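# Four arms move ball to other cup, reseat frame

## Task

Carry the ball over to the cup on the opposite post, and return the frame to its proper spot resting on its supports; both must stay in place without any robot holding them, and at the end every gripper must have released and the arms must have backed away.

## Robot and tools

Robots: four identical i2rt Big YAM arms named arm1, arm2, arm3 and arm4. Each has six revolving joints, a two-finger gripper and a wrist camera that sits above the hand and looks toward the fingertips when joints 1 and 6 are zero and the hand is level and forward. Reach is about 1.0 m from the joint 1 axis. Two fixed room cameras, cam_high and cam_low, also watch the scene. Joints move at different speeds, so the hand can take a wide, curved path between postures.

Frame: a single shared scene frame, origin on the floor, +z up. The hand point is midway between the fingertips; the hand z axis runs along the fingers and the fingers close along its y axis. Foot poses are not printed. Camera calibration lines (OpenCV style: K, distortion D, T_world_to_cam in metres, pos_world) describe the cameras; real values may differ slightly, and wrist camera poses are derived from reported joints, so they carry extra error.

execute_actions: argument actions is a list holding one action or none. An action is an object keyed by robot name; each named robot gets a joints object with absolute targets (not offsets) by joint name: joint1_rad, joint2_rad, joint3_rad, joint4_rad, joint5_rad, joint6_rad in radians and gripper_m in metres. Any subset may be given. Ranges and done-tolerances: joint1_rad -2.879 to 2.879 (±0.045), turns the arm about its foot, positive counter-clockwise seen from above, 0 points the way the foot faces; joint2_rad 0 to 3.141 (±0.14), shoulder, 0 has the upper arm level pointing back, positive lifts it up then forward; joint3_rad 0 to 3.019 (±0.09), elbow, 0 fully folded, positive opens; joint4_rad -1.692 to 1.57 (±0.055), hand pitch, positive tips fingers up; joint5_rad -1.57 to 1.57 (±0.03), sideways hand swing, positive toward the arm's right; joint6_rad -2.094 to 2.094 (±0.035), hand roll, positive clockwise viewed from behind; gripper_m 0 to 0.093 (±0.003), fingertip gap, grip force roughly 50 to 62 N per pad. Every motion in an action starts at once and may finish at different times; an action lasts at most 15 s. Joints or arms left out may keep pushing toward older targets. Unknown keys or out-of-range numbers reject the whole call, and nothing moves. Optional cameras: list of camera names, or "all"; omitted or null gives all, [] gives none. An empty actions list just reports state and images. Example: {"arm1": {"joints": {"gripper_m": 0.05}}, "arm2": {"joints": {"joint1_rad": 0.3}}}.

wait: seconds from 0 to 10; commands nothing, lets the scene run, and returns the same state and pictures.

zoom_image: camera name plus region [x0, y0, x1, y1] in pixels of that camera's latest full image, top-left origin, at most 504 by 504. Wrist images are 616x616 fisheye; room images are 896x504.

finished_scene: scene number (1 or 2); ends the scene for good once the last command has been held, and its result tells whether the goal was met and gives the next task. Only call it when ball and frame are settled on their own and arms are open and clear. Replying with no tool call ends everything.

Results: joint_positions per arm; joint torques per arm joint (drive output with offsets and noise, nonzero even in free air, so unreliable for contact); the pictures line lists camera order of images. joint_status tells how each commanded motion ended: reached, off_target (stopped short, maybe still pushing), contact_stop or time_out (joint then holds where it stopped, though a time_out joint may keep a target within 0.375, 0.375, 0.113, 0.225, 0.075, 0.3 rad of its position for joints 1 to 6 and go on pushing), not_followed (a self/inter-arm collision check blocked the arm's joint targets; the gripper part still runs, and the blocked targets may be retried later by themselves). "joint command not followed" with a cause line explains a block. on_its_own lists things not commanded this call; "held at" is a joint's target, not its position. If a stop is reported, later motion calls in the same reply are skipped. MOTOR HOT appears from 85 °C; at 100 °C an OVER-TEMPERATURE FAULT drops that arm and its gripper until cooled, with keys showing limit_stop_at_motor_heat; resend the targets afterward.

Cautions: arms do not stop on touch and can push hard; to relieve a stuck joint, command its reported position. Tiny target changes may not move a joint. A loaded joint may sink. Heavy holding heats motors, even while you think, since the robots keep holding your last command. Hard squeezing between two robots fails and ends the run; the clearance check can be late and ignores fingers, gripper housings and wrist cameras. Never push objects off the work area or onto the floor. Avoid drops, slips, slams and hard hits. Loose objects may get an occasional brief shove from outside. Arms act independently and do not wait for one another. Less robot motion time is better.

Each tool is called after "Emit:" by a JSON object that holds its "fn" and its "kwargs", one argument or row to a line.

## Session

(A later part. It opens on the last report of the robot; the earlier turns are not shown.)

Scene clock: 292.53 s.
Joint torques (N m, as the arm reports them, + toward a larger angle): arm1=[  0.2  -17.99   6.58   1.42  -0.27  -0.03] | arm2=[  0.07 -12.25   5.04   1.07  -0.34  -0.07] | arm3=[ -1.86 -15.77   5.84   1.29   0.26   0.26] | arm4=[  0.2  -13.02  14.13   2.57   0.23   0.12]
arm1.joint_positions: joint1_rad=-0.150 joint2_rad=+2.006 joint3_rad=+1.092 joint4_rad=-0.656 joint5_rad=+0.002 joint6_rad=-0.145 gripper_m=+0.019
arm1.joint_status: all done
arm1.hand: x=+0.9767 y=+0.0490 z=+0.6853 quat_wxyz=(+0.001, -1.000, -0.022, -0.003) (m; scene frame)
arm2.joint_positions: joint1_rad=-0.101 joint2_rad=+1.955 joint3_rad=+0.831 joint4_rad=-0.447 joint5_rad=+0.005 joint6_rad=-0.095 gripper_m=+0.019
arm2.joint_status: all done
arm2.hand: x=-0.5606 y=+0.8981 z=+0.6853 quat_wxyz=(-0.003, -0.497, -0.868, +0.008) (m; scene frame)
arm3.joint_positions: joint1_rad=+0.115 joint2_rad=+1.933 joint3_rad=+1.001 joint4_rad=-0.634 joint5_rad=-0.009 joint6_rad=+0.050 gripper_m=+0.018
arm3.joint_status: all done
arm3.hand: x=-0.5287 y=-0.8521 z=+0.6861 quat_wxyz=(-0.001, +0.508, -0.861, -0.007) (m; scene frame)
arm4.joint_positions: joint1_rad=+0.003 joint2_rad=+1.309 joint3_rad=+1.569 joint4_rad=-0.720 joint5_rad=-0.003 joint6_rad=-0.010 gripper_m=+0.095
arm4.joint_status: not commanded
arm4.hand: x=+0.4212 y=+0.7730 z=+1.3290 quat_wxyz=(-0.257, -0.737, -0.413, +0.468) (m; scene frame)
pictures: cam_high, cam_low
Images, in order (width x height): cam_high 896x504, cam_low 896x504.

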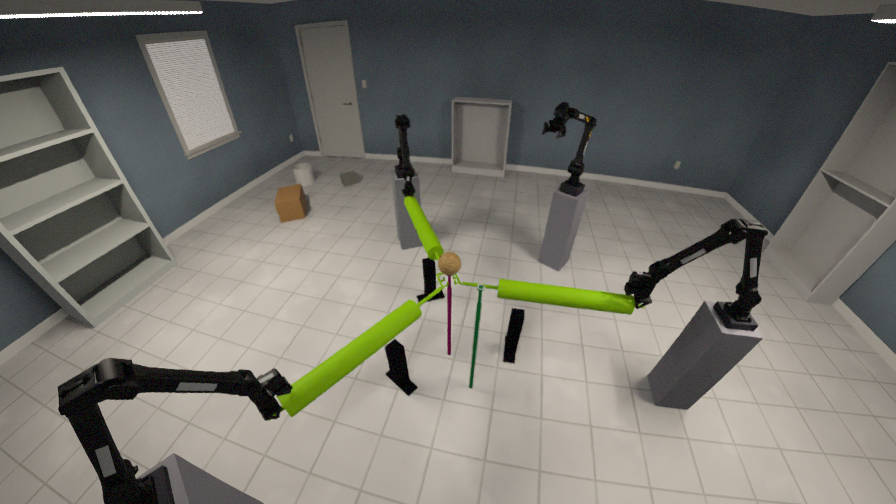

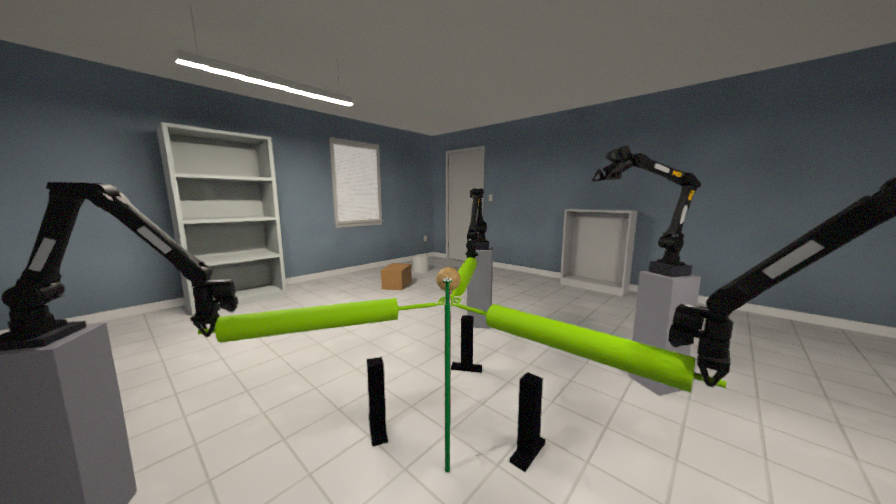

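Emit:
{"fn": "execute_actions", "kwargs": {
  "actions": [
    {"arm1":{"joints":{"joint1_rad":-0.197,"joint6_rad":-0.19,"joint2_rad":2.03,"joint3_rad":1.195,"joint4_rad":-0.68}},"arm2":{"joints":{"joint1_rad":-0.116,"joint6_rad":-0.112,"joint2_rad":1.895,"joint3_rad":0.752,"joint4_rad":-0.37}},"arm3":{"joints":{"joint1_rad":0.17,"joint6_rad":0.12,"joint2_rad":1.955,"joint3_rad":1.10,"joint4_rad":-0.66}}}
  ],
  "cameras": []
}}

Emit:
{"fn": "execute_actions", "kwargs": {
  "actions": [
    {"arm1":{"joints":{"joint1_rad":-0.241,"joint6_rad":-0.235,"joint2_rad":2.065,"joint3_rad":1.26,"joint4_rad":-0.71}},"arm2":{"joints":{"joint1_rad":-0.125,"joint6_rad":-0.121,"joint2_rad":1.865,"joint3_rad":0.662,"joint4_rad":-0.31}},"arm3":{"joints":{"joint1_rad":0.22,"joint6_rad":0.17,"joint2_rad":1.99,"joint3_rad":1.155,"joint4_rad":-0.68}}}
  ],
  "cameras": []
}}

Emit:
{"fn": "execute_actions", "kwargs": {
  "actions": [
    {"arm1":{"joints":{"joint1_rad":-0.35,"joint6_rad":-0.344,"joint2_rad":2.205,"joint3_rad":1.335,"joint4_rad":-0.635}},"arm2":{"joints":{"joint1_rad":-0.05,"joint6_rad":-0.05,"joint2_rad":2.034,"joint3_rad":0.52,"joint4_rad":-0.03}},"arm3":{"joints":{"joint1_rad":0.27,"joint6_rad":0.225,"joint2_rad":2.185,"joint3_rad":1.335,"joint4_rad":-0.665}}}
  ],
  "cameras": []
}}

Emit:
{"fn": "execute_actions", "kwargs": {
  "actions": [
    {"arm1":{"joints":{"joint2_rad":2.315,"joint3_rad":1.35,"joint4_rad":-0.55}},"arm2":{"joints":{"joint2_rad":2.235,"joint3_rad":0.575,"joint4_rad":0.12}},"arm3":{"joints":{"joint2_rad":2.293,"joint3_rad":1.346,"joint4_rad":-0.57}}}
  ],
  "cameras": []
}}

Emit:
{"fn": "execute_actions", "kwargs": {
  "actions": [
    {"arm1":{"joints":{"joint2_rad":2.43,"joint3_rad":1.385,"joint4_rad":-0.478}},"arm2":{"joints":{"joint2_rad":2.42,"joint3_rad":0.64,"joint4_rad":0.233}},"arm3":{"joints":{"joint2_rad":2.408,"joint3_rad":1.378,"joint4_rad":-0.495}}}
  ],
  "cameras": []
}}

Emit:
{"fn": "execute_actions", "kwargs": {
  "actions": [
    {"arm1":{"joints":{"joint2_rad":2.546,"joint3_rad":1.435,"joint4_rad":-0.416}},"arm2":{"joints":{"joint2_rad":2.587,"joint3_rad":0.725,"joint4_rad":0.31}},"arm3":{"joints":{"joint2_rad":2.523,"joint3_rad":1.425,"joint4_rad":-0.43}}}
  ],
  "cameras": []
}}

Emit:
{"fn": "execute_actions", "kwargs": {
  "actions": [
    {"arm1":{"joints":{"joint2_rad":2.63,"joint3_rad":1.482,"joint4_rad":-0.383}},"arm2":{"joints":{"joint2_rad":2.695,"joint3_rad":0.795,"joint4_rad":0.345}},"arm3":{"joints":{"joint2_rad":2.608,"joint3_rad":1.47,"joint4_rad":-0.396}}}
  ],
  "cameras": ["cam_low"]
}}

Scene clock: 311.83 s.
Joint torques (N m, as the arm reports them, + toward a larger angle): arm1=[  0.03 -17.47   8.74   0.28  -0.11  -0.03] | arm2=[ -0.38 -13.59   3.59   0.95  -0.32  -0.13] | arm3=[ -2.39 -14.98   7.46   0.41   0.12   0.25] | arm4=[  0.19 -13.08  14.13   2.59   0.23   0.13]
arm1.joint_positions: joint1_rad=-0.200 joint2_rad=+2.032 joint3_rad=+1.146 joint4_rad=-0.674 joint5_rad=-0.002 joint6_rad=-0.194 gripper_m=+0.019
arm1.joint_status: all done
arm1.hand: x=+0.9610 y=+0.0748 z=+0.6858 quat_wxyz=(+0.000, -1.000, -0.022, +0.002) (m; scene frame)
arm2.joint_positions: joint1_rad=-0.104 joint2_rad=+1.942 joint3_rad=+0.747 joint4_rad=-0.385 joint5_rad=+0.005 joint6_rad=-0.098 gripper_m=+0.019
arm2.joint_status: all done
arm2.hand: x=-0.5751 y=+0.9259 z=+0.6767 quat_wxyz=(+0.001, -0.497, -0.868, +0.005) (m; scene frame)
arm3.joint_positions: joint1_rad=+0.174 joint2_rad=+1.954 joint3_rad=+1.054 joint4_rad=-0.658 joint5_rad=-0.005 joint6_rad=+0.108 gripper_m=+0.018
arm3.joint_status: all done
arm3.hand: x=-0.5447 y=-0.8244 z=+0.6897 quat_wxyz=(-0.005, +0.508, -0.861, -0.008) (m; scene frame)
arm4.joint_positions: joint1_rad=+0.003 joint2_rad=+1.309 joint3_rad=+1.569 joint4_rad=-0.720 joint5_rad=-0.003 joint6_rad=-0.010 gripper_m=+0.095
arm4.joint_status: not commanded
arm4.hand: x=+0.4212 y=+0.7730 z=+1.3290 quat_wxyz=(-0.257, -0.737, -0.413, +0.468) (m; scene frame)
pictures: none
No camera images: the call's "cameras" was empty. Leave "cameras" out to get every camera's image.

Scene clock: 312.67 s.
Joint torques (N m, as the arm reports them, + toward a larger angle): arm1=[  0.19 -18.31   8.79   0.26  -0.15  -0.05] | arm2=[ -0.26 -12.5    3.1    0.92  -0.32  -0.13] | arm3=[ -2.22 -15.84   7.34   0.41   0.16   0.25] | arm4=[  0.15 -13.04  14.13   2.57   0.23   0.12]
arm1.joint_positions: joint1_rad=-0.244 joint2_rad=+2.069 joint3_rad=+1.213 joint4_rad=-0.704 joint5_rad=-0.001 joint6_rad=-0.239 gripper_m=+0.019
arm1.joint_status: all done
arm1.hand: x=+0.9452 y=+0.1004 z=+0.6845 quat_wxyz=(+0.000, -1.000, -0.022, +0.002) (m; scene frame)
arm2.joint_positions: joint1_rad=-0.114 joint2_rad=+1.908 joint3_rad=+0.658 joint4_rad=-0.327 joint5_rad=+0.005 joint6_rad=-0.107 gripper_m=+0.019
arm2.joint_status: all done
arm2.hand: x=-0.5904 y=+0.9520 z=+0.6757 quat_wxyz=(+0.000, -0.497, -0.868, +0.006) (m; scene frame)
arm3.joint_positions: joint1_rad=+0.222 joint2_rad=+1.990 joint3_rad=+1.112 joint4_rad=-0.677 joint5_rad=-0.006 joint6_rad=+0.158 gripper_m=+0.018
arm3.joint_status: all done
arm3.hand: x=-0.5597 y=-0.7983 z=+0.6875 quat_wxyz=(-0.006, +0.508, -0.861, -0.009) (m; scene frame)
arm4.joint_positions: joint1_rad=+0.003 joint2_rad=+1.309 joint3_rad=+1.569 joint4_rad=-0.720 joint5_rad=-0.003 joint6_rad=-0.010 gripper_m=+0.095
arm4.joint_status: not commanded
arm4.hand: x=+0.4212 y=+0.7730 z=+1.3290 quat_wxyz=(-0.257, -0.737, -0.413, +0.468) (m; scene frame)
pictures: none
No camera images: the call's "cameras" was empty. Leave "cameras" out to get every camera's image.

Scene clock: 313.60 s.
Joint torques (N m, as the arm reports them, + toward a larger angle): arm1=[  0.34 -20.6    7.21   0.62  -0.2    0.  ] | arm2=[ 1.28 -9.24  0.44  1.37 -0.26  0.09] | arm3=[ -2.13 -19.29   6.59   0.51   0.15   0.33] | arm4=[  0.19 -13.04  14.14   2.58   0.23   0.12]
arm1.joint_positions: joint1_rad=-0.354 joint2_rad=+2.219 joint3_rad=+1.304 joint4_rad=-0.637 joint5_rad=-0.001 joint6_rad=-0.353 gripper_m=+0.019
arm1.joint_status: all done
arm1.hand: x=+0.9345 y=+0.1633 z=+0.6305 quat_wxyz=(+0.003, -1.000, -0.024, +0.005) (m; scene frame)
arm2.joint_positions: joint1_rad=-0.060 joint2_rad=+2.038 joint3_rad=+0.520 joint4_rad=-0.060 joint5_rad=+0.003 joint6_rad=-0.057 gripper_m=+0.019
arm2.joint_status: all done
arm2.hand: x=-0.6013 y=+1.0117 z=+0.6284 quat_wxyz=(+0.000, -0.496, -0.869, +0.005) (m; scene frame)
arm3.joint_positions: joint1_rad=+0.271 joint2_rad=+2.197 joint3_rad=+1.302 joint4_rad=-0.665 joint5_rad=-0.005 joint6_rad=+0.206 gripper_m=+0.018
arm3.joint_status: all done
arm3.hand: x=-0.5660 y=-0.7383 z=+0.6326 quat_wxyz=(-0.004, +0.508, -0.861, -0.008) (m; scene frame)
arm4.joint_positions: joint1_rad=+0.003 joint2_rad=+1.309 joint3_rad=+1.569 joint4_rad=-0.720 joint5_rad=-0.003 joint6_rad=-0.010 gripper_m=+0.095
arm4.joint_status: not commanded
arm4.hand: x=+0.4212 y=+0.7730 z=+1.3290 quat_wxyz=(-0.257, -0.737, -0.413, +0.468) (m; scene frame)
pictures: none
No camera images: the call's "cameras" was empty. Leave "cameras" out to get every camera's image.

Scene clock: 314.47 s.
Joint torques (N m, as the arm reports them, + toward a larger angle): arm1=[ -0.4  -20.71   6.51   0.59  -0.1   -0.07] | arm2=[  1.32 -10.1   -1.1    1.36  -0.24   0.05] | arm3=[ -2.24 -19.46   6.35   0.37  -0.05   0.32] | arm4=[  0.16 -13.08  14.13   2.58   0.23   0.13]
arm1.joint_positions: joint1_rad=-0.345 joint2_rad=+2.327 joint3_rad=+1.321 joint4_rad=-0.553 joint5_rad=-0.003 joint6_rad=-0.345 gripper_m=+0.019
arm1.joint_status: all done
arm1.hand: x=+0.9368 y=+0.1573 z=+0.5786 quat_wxyz=(+0.000, -1.000, -0.024, +0.002) (m; scene frame)
arm2.joint_positions: joint1_rad=-0.060 joint2_rad=+2.240 joint3_rad=+0.577 joint4_rad=+0.093 joint5_rad=+0.003 joint6_rad=-0.056 gripper_m=+0.019
arm2.joint_status: all done
arm2.hand: x=-0.5994 y=+1.0074 z=+0.5769 quat_wxyz=(-0.004, -0.496, -0.868, +0.007) (m; scene frame)
arm3.joint_positions: joint1_rad=+0.271 joint2_rad=+2.303 joint3_rad=+1.309 joint4_rad=-0.567 joint5_rad=-0.001 joint6_rad=+0.206 gripper_m=+0.018
arm3.joint_status: all done
arm3.hand: x=-0.5666 y=-0.7424 z=+0.5793 quat_wxyz=(-0.005, +0.508, -0.861, -0.006) (m; scene frame)
arm4.joint_positions: joint1_rad=+0.003 joint2_rad=+1.309 joint3_rad=+1.569 joint4_rad=-0.720 joint5_rad=-0.003 joint6_rad=-0.010 gripper_m=+0.095
arm4.joint_status: not commanded
arm4.hand: x=+0.4212 y=+0.7730 z=+1.3290 quat_wxyz=(-0.257, -0.737, -0.413, +0.468) (m; scene frame)
pictures: none
No camera images: the call's "cameras" was empty. Leave "cameras" out to get every camera's image.

Scene clock: 315.30 s.
Joint torques (N m, as the arm reports them, + toward a larger angle): arm1=[ -0.21 -20.87   5.6    0.55  -0.09  -0.06] | arm2=[  1.09 -10.45  -2.44   1.39  -0.25   0.05] | arm3=[ -2.39 -19.91   5.37   0.34  -0.03   0.31] | arm4=[  0.19 -13.05  14.13   2.58   0.23   0.13]
arm1.joint_positions: joint1_rad=-0.346 joint2_rad=+2.441 joint3_rad=+1.362 joint4_rad=-0.480 joint5_rad=-0.002 joint6_rad=-0.345 gripper_m=+0.019
arm1.joint_status: all done
arm1.hand: x=+0.9369 y=+0.1581 z=+0.5283 quat_wxyz=(+0.001, -1.000, -0.023, +0.003) (m; scene frame)
arm2.joint_positions: joint1_rad=-0.060 joint2_rad=+2.423 joint3_rad=+0.647 joint4_rad=+0.207 joint5_rad=+0.003 joint6_rad=-0.056 gripper_m=+0.019
arm2.joint_status: all done
arm2.hand: x=-0.5998 y=+1.0077 z=+0.5267 quat_wxyz=(-0.004, -0.496, -0.868, +0.008) (m; scene frame)
arm3.joint_positions: joint1_rad=+0.271 joint2_rad=+2.417 joint3_rad=+1.348 joint4_rad=-0.491 joint5_rad=-0.001 joint6_rad=+0.206 gripper_m=+0.018
arm3.joint_status: all done
arm3.hand: x=-0.5665 y=-0.7418 z=+0.5286 quat_wxyz=(-0.005, +0.508, -0.861, -0.006) (m; scene frame)
arm4.joint_positions: joint1_rad=+0.003 joint2_rad=+1.309 joint3_rad=+1.569 joint4_rad=-0.720 joint5_rad=-0.003 joint6_rad=-0.010 gripper_m=+0.095
arm4.joint_status: not commanded
arm4.hand: x=+0.4212 y=+0.7730 z=+1.3290 quat_wxyz=(-0.257, -0.737, -0.413, +0.468) (m; scene frame)
pictures: none
No camera images: the call's "cameras" was empty. Leave "cameras" out to get every camera's image.

Scene clock: 316.20 s.
Joint torques (N m, as the arm reports them, + toward a larger angle): arm1=[ -0.2  -21.23   4.87   0.57  -0.1   -0.06] | arm2=[  1.04 -10.32  -3.54   1.23  -0.24   0.04] | arm3=[ -2.22 -19.96   4.78   0.37  -0.04   0.32] | arm4=[  0.16 -13.03  14.14   2.57   0.23   0.13]
arm1.joint_positions: joint1_rad=-0.346 joint2_rad=+2.554 joint3_rad=+1.417 joint4_rad=-0.418 joint5_rad=-0.003 joint6_rad=-0.345 gripper_m=+0.019
arm1.joint_status: all done
arm1.hand: x=+0.9370 y=+0.1581 z=+0.4792 quat_wxyz=(+0.001, -1.000, -0.024, +0.004) (m; scene frame)
arm2.joint_positions: joint1_rad=-0.060 joint2_rad=+2.589 joint3_rad=+0.735 joint4_rad=+0.285 joint5_rad=+0.003 joint6_rad=-0.056 gripper_m=+0.019
arm2.joint_status: all done
arm2.hand: x=-0.5998 y=+1.0072 z=+0.4768 quat_wxyz=(-0.005, -0.496, -0.868, +0.008) (m; scene frame)
arm3.joint_positions: joint1_rad=+0.271 joint2_rad=+2.530 joint3_rad=+1.400 joint4_rad=-0.427 joint5_rad=-0.001 joint6_rad=+0.206 gripper_m=+0.018
arm3.joint_status: all done
arm3.hand: x=-0.5665 y=-0.7415 z=+0.4793 quat_wxyz=(-0.006, +0.508, -0.861, -0.007) (m; scene frame)
arm4.joint_positions: joint1_rad=+0.003 joint2_rad=+1.309 joint3_rad=+1.569 joint4_rad=-0.720 joint5_rad=-0.003 joint6_rad=-0.010 gripper_m=+0.095
arm4.joint_status: not commanded
arm4.hand: x=+0.4212 y=+0.7730 z=+1.3290 quat_wxyz=(-0.257, -0.737, -0.413, +0.468) (m; scene frame)
pictures: none
No camera images: the call's "cameras" was empty. Leave "cameras" out to get every camera's image.

Scene clock: 317.00 s.
Joint torques (N m, as the arm reports them, + toward a larger angle): arm1=[ -0.27 -20.69   4.61   0.65  -0.11  -0.06] | arm2=[  1.36 -10.67  -3.66   1.27  -0.24   0.05] | arm3=[ -2.19 -19.63   4.4    0.47  -0.06   0.32] | arm4=[  0.19 -13.01  14.13   2.59   0.23   0.13]
arm1.joint_positions: joint1_rad=-0.347 joint2_rad=+2.632 joint3_rad=+1.464 joint4_rad=-0.387 joint5_rad=-0.002 joint6_rad=-0.345 gripper_m=+0.019
arm1.joint_status: all done
arm1.hand: x=+0.9370 y=+0.1589 z=+0.4466 quat_wxyz=(+0.001, -1.000, -0.023, +0.005) (m; scene frame)
arm2.joint_positions: joint1_rad=-0.060 joint2_rad=+2.695 joint3_rad=+0.804 joint4_rad=+0.322 joint5_rad=+0.003 joint6_rad=-0.056 gripper_m=+0.019
arm2.joint_status: all done
arm2.hand: x=-0.6000 y=+1.0073 z=+0.4421 quat_wxyz=(-0.004, -0.496, -0.868, +0.008) (m; scene frame)
arm3.joint_positions: joint1_rad=+0.271 joint2_rad=+2.609 joint3_rad=+1.447 joint4_rad=-0.395 joint5_rad=+0.000 joint6_rad=+0.206 gripper_m=+0.018
arm3.joint_status: all done
arm3.hand: x=-0.5662 y=-0.7406 z=+0.4464 quat_wxyz=(-0.006, +0.508, -0.861, -0.007) (m; scene frame)
arm4.joint_positions: joint1_rad=+0.003 joint2_rad=+1.309 joint3_rad=+1.569 joint4_rad=-0.720 joint5_rad=-0.003 joint6_rad=-0.010 gripper_m=+0.095
arm4.joint_status: not commanded
arm4.hand: x=+0.4212 y=+0.7730 z=+1.3290 quat_wxyz=(-0.257, -0.737, -0.413, +0.468) (m; scene frame)
pictures: cam_low
Images, in order (width x height): cam_low 896x504.

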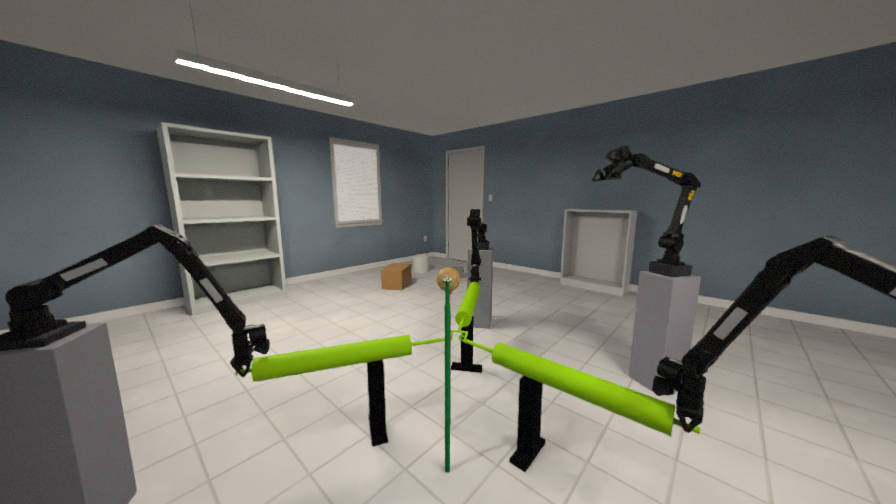

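Emit:
{"fn": "execute_actions", "kwargs": {
  "actions": [
    {"arm1":{"joints":{"joint2_rad":2.68,"joint3_rad":1.503,"joint4_rad":-0.372}},"arm2":{"joints":{"joint2_rad":2.745,"joint3_rad":0.818,"joint4_rad":0.355}},"arm3":{"joints":{"joint2_rad":2.657,"joint3_rad":1.495,"joint4_rad":-0.39}}}
  ],
  "cameras": []
}}

Emit:
{"fn": "execute_actions", "kwargs": {
  "actions": [
    {"arm1":{"joints":{"gripper_m":0.09}},"arm2":{"joints":{"gripper_m":0.09}},"arm3":{"joints":{"gripper_m":0.09}}}
  ],
  "cameras": []
}}

Emit:
{"fn": "execute_actions", "kwargs": {
  "actions": [
    {"arm1":{"joints":{"joint2_rad":2.2,"joint3_rad":1.25,"joint4_rad":-0.65}},"arm2":{"joints":{"joint2_rad":2.42,"joint3_rad":0.63,"joint4_rad":0.21}},"arm3":{"joints":{"joint2_rad":2.2,"joint3_rad":1.25,"joint4_rad":-0.65}}}
  ],
  "cameras": []
}}

Emit:
{"fn": "execute_actions", "kwargs": {
  "actions": [
    {"arm2":{"joints":{"joint2_rad":2.0,"joint3_rad":0.52,"joint4_rad":-0.05}}}
  ],
  "cameras": ["cam_low","cam_high"]
}}

Scene clock: 324.97 s.
Joint torques (N m, as the arm reports them, + toward a larger angle): arm1=[ -0.24 -19.48   4.46   0.77  -0.2   -0.06] | arm2=[  1.03 -10.24  -3.85   1.12  -0.19   0.04] | arm3=[ -2.29 -18.37   4.45   0.61   0.04   0.31] | arm4=[  0.23 -13.07  14.13   2.58   0.23   0.13]
arm1.joint_positions: joint1_rad=-0.347 joint2_rad=+2.663 joint3_rad=+1.487 joint4_rad=-0.379 joint5_rad=-0.001 joint6_rad=-0.345 gripper_m=+0.019
arm1.joint_status: all done
arm1.hand: x=+0.9371 y=+0.1592 z=+0.4338 quat_wxyz=(+0.002, -1.000, -0.023, +0.004) (m; scene frame)
arm2.joint_positions: joint1_rad=-0.060 joint2_rad=+2.731 joint3_rad=+0.828 joint4_rad=+0.335 joint5_rad=+0.002 joint6_rad=-0.056 gripper_m=+0.019
arm2.joint_status: all done
arm2.hand: x=-0.6003 y=+1.0084 z=+0.4302 quat_wxyz=(-0.005, -0.496, -0.868, +0.007) (m; scene frame)
arm3.joint_positions: joint1_rad=+0.271 joint2_rad=+2.641 joint3_rad=+1.471 joint4_rad=-0.392 joint5_rad=-0.003 joint6_rad=+0.206 gripper_m=+0.018
arm3.joint_status: all done
arm3.hand: x=-0.5665 y=-0.7403 z=+0.4338 quat_wxyz=(-0.004, +0.508, -0.861, -0.006) (m; scene frame)
arm4.joint_positions: joint1_rad=+0.003 joint2_rad=+1.309 joint3_rad=+1.569 joint4_rad=-0.720 joint5_rad=-0.003 joint6_rad=-0.010 gripper_m=+0.095
arm4.joint_status: not commanded
arm4.hand: x=+0.4212 y=+0.7730 z=+1.3290 quat_wxyz=(-0.257, -0.737, -0.413, +0.468) (m; scene frame)
pictures: none
No camera images: the call's "cameras" was empty. Leave "cameras" out to get every camera's image.

Scene clock: 325.67 s.
Joint torques (N m, as the arm reports them, + toward a larger angle): arm1=[ -0.23 -19.52   4.42   0.76  -0.2   -0.06] | arm2=[ 1.04 -9.83 -3.84  1.13 -0.2   0.05] | arm3=[ -2.3  -18.46   4.37   0.59   0.03   0.29] | arm4=[  0.21 -13.06  14.13   2.57   0.23   0.13]
arm1.joint_positions: joint1_rad=-0.347 joint2_rad=+2.663 joint3_rad=+1.487 joint4_rad=-0.379 joint5_rad=-0.001 joint6_rad=-0.345 gripper_m=+0.090
arm1.joint_status: all done
arm1.hand: x=+0.9371 y=+0.1592 z=+0.4338 quat_wxyz=(+0.002, -1.000, -0.023, +0.004) (m; scene frame)
arm2.joint_positions: joint1_rad=-0.060 joint2_rad=+2.731 joint3_rad=+0.828 joint4_rad=+0.335 joint5_rad=+0.002 joint6_rad=-0.056 gripper_m=+0.090
arm2.joint_status: all done
arm2.hand: x=-0.6003 y=+1.0084 z=+0.4302 quat_wxyz=(-0.005, -0.496, -0.868, +0.007) (m; scene frame)
arm3.joint_positions: joint1_rad=+0.271 joint2_rad=+2.641 joint3_rad=+1.471 joint4_rad=-0.392 joint5_rad=-0.002 joint6_rad=+0.208 gripper_m=+0.090
arm3.joint_status: all done
arm3.hand: x=-0.5663 y=-0.7399 z=+0.4339 quat_wxyz=(-0.004, +0.507, -0.862, -0.006) (m; scene frame)
arm4.joint_positions: joint1_rad=+0.003 joint2_rad=+1.309 joint3_rad=+1.569 joint4_rad=-0.720 joint5_rad=-0.003 joint6_rad=-0.010 gripper_m=+0.095
arm4.joint_status: not commanded
arm4.hand: x=+0.4212 y=+0.7730 z=+1.3290 quat_wxyz=(-0.257, -0.737, -0.413, +0.468) (m; scene frame)
pictures: none
No camera images: the call's "cameras" was empty. Leave "cameras" out to get every camera's image.

Scene clock: 327.03 s.
Joint torques (N m, as the arm reports them, + toward a larger angle): arm1=[ -0.21 -16.57   5.03   0.    -0.2   -0.06] | arm2=[  1.1  -10.72  -2.41   0.07  -0.18   0.03] | arm3=[ -2.37 -15.95   4.73   0.19   0.01   0.29] | arm4=[  0.21 -13.06  14.13   2.58   0.23   0.13]
arm1.joint_positions: joint1_rad=-0.347 joint2_rad=+2.172 joint3_rad=+1.248 joint4_rad=-0.636 joint5_rad=-0.001 joint6_rad=-0.345 gripper_m=+0.090
arm1.joint_status: all done
arm1.hand: x=+0.9496 y=+0.1550 z=+0.6417 quat_wxyz=(+0.001, -1.000, -0.023, +0.002) (m; scene frame)
arm2.joint_positions: joint1_rad=-0.060 joint2_rad=+2.421 joint3_rad=+0.634 joint4_rad=+0.222 joint5_rad=+0.002 joint6_rad=-0.056 gripper_m=+0.090
arm2.joint_status: all done
arm2.hand: x=-0.6010 y=+1.0107 z=+0.5283 quat_wxyz=(-0.007, -0.496, -0.868, +0.008) (m; scene frame)
arm3.joint_positions: joint1_rad=+0.271 joint2_rad=+2.176 joint3_rad=+1.246 joint4_rad=-0.644 joint5_rad=-0.002 joint6_rad=+0.209 gripper_m=+0.090
arm3.joint_status: all done
arm3.hand: x=-0.5715 y=-0.7577 z=+0.6298 quat_wxyz=(+0.001, +0.507, -0.862, -0.002) (m; scene frame)
arm4.joint_positions: joint1_rad=+0.003 joint2_rad=+1.309 joint3_rad=+1.569 joint4_rad=-0.720 joint5_rad=-0.003 joint6_rad=-0.010 gripper_m=+0.095
arm4.joint_status: not commanded
arm4.hand: x=+0.4212 y=+0.7730 z=+1.3290 quat_wxyz=(-0.257, -0.737, -0.413, +0.468) (m; scene frame)
pictures: none
No camera images: the call's "cameras" was empty. Leave "cameras" out to get every camera's image.

Scene clock: 328.20 s.
Joint torques (N m, as the arm reports them, + toward a larger angle): arm1=[ -0.2  -16.59   5.    -0.02  -0.2   -0.06] | arm2=[ 1.05 -8.96  0.59 -0.01 -0.17  0.06] | arm3=[ -2.22 -15.88   4.7    0.2    0.02   0.29] | arm4=[  0.17 -13.08  14.13   2.58   0.23   0.13]
arm1.joint_positions: joint1_rad=-0.347 joint2_rad=+2.172 joint3_rad=+1.248 joint4_rad=-0.636 joint5_rad=-0.001 joint6_rad=-0.345 gripper_m=+0.090
arm1.joint_status: not commanded
arm1.hand: x=+0.9496 y=+0.1550 z=+0.6417 quat_wxyz=(+0.001, -1.000, -0.023, +0.002) (m; scene frame)
arm2.joint_positions: joint1_rad=-0.060 joint2_rad=+2.002 joint3_rad=+0.523 joint4_rad=-0.031 joint5_rad=+0.002 joint6_rad=-0.056 gripper_m=+0.090
arm2.joint_status: all done
arm2.hand: x=-0.5915 y=+0.9936 z=+0.6384 quat_wxyz=(-0.030, -0.496, -0.868, +0.023) (m; scene frame)
arm3.joint_positions: joint1_rad=+0.271 joint2_rad=+2.176 joint3_rad=+1.246 joint4_rad=-0.644 joint5_rad=-0.002 joint6_rad=+0.209 gripper_m=+0.090
arm3.joint_status: not commanded
arm3.hand: x=-0.5715 y=-0.7577 z=+0.6298 quat_wxyz=(+0.001, +0.507, -0.862, -0.002) (m; scene frame)
arm4.joint_positions: joint1_rad=+0.003 joint2_rad=+1.309 joint3_rad=+1.569 joint4_rad=-0.720 joint5_rad=-0.003 joint6_rad=-0.010 gripper_m=+0.095
arm4.joint_status: not commanded
arm4.hand: x=+0.4212 y=+0.7730 z=+1.3290 quat_wxyz=(-0.257, -0.737, -0.413, +0.468) (m; scene frame)
pictures: cam_high, cam_low
Images, in order (width x height): cam_high 896x504, cam_low 896x504.

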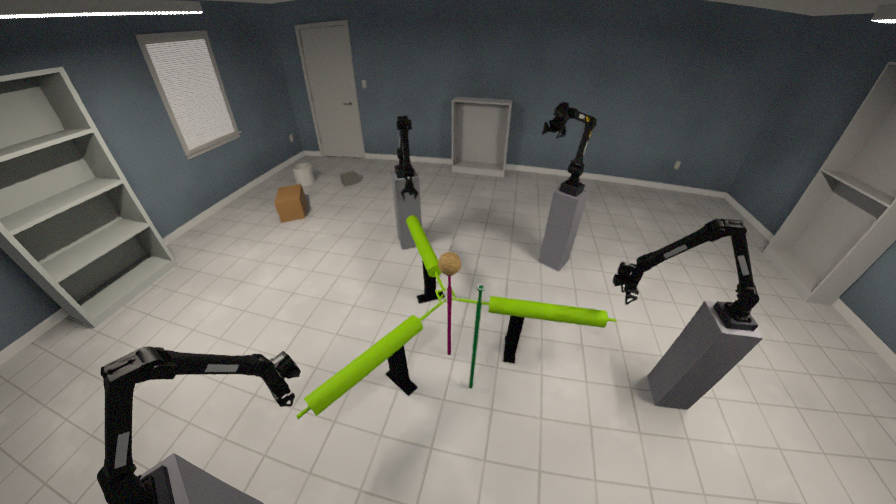

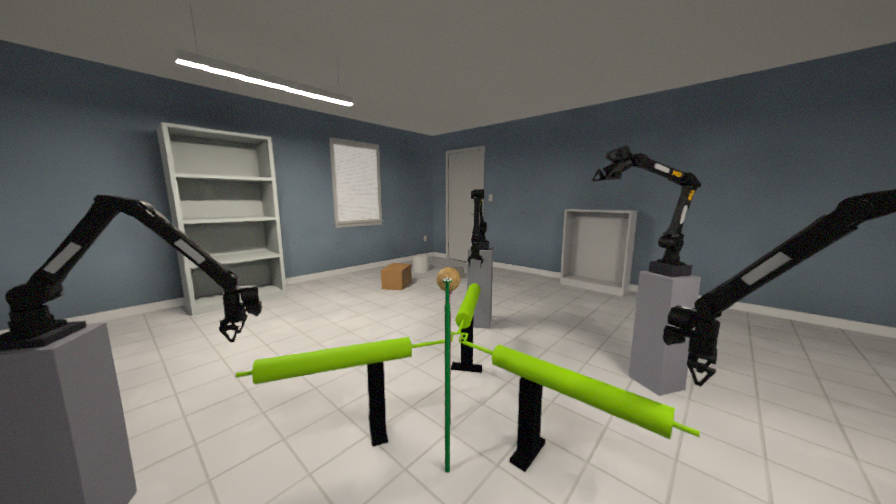

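Emit:
{"fn": "finished_scene", "kwargs": {
  "scene": 1
}}

The scene is finished: the task was done.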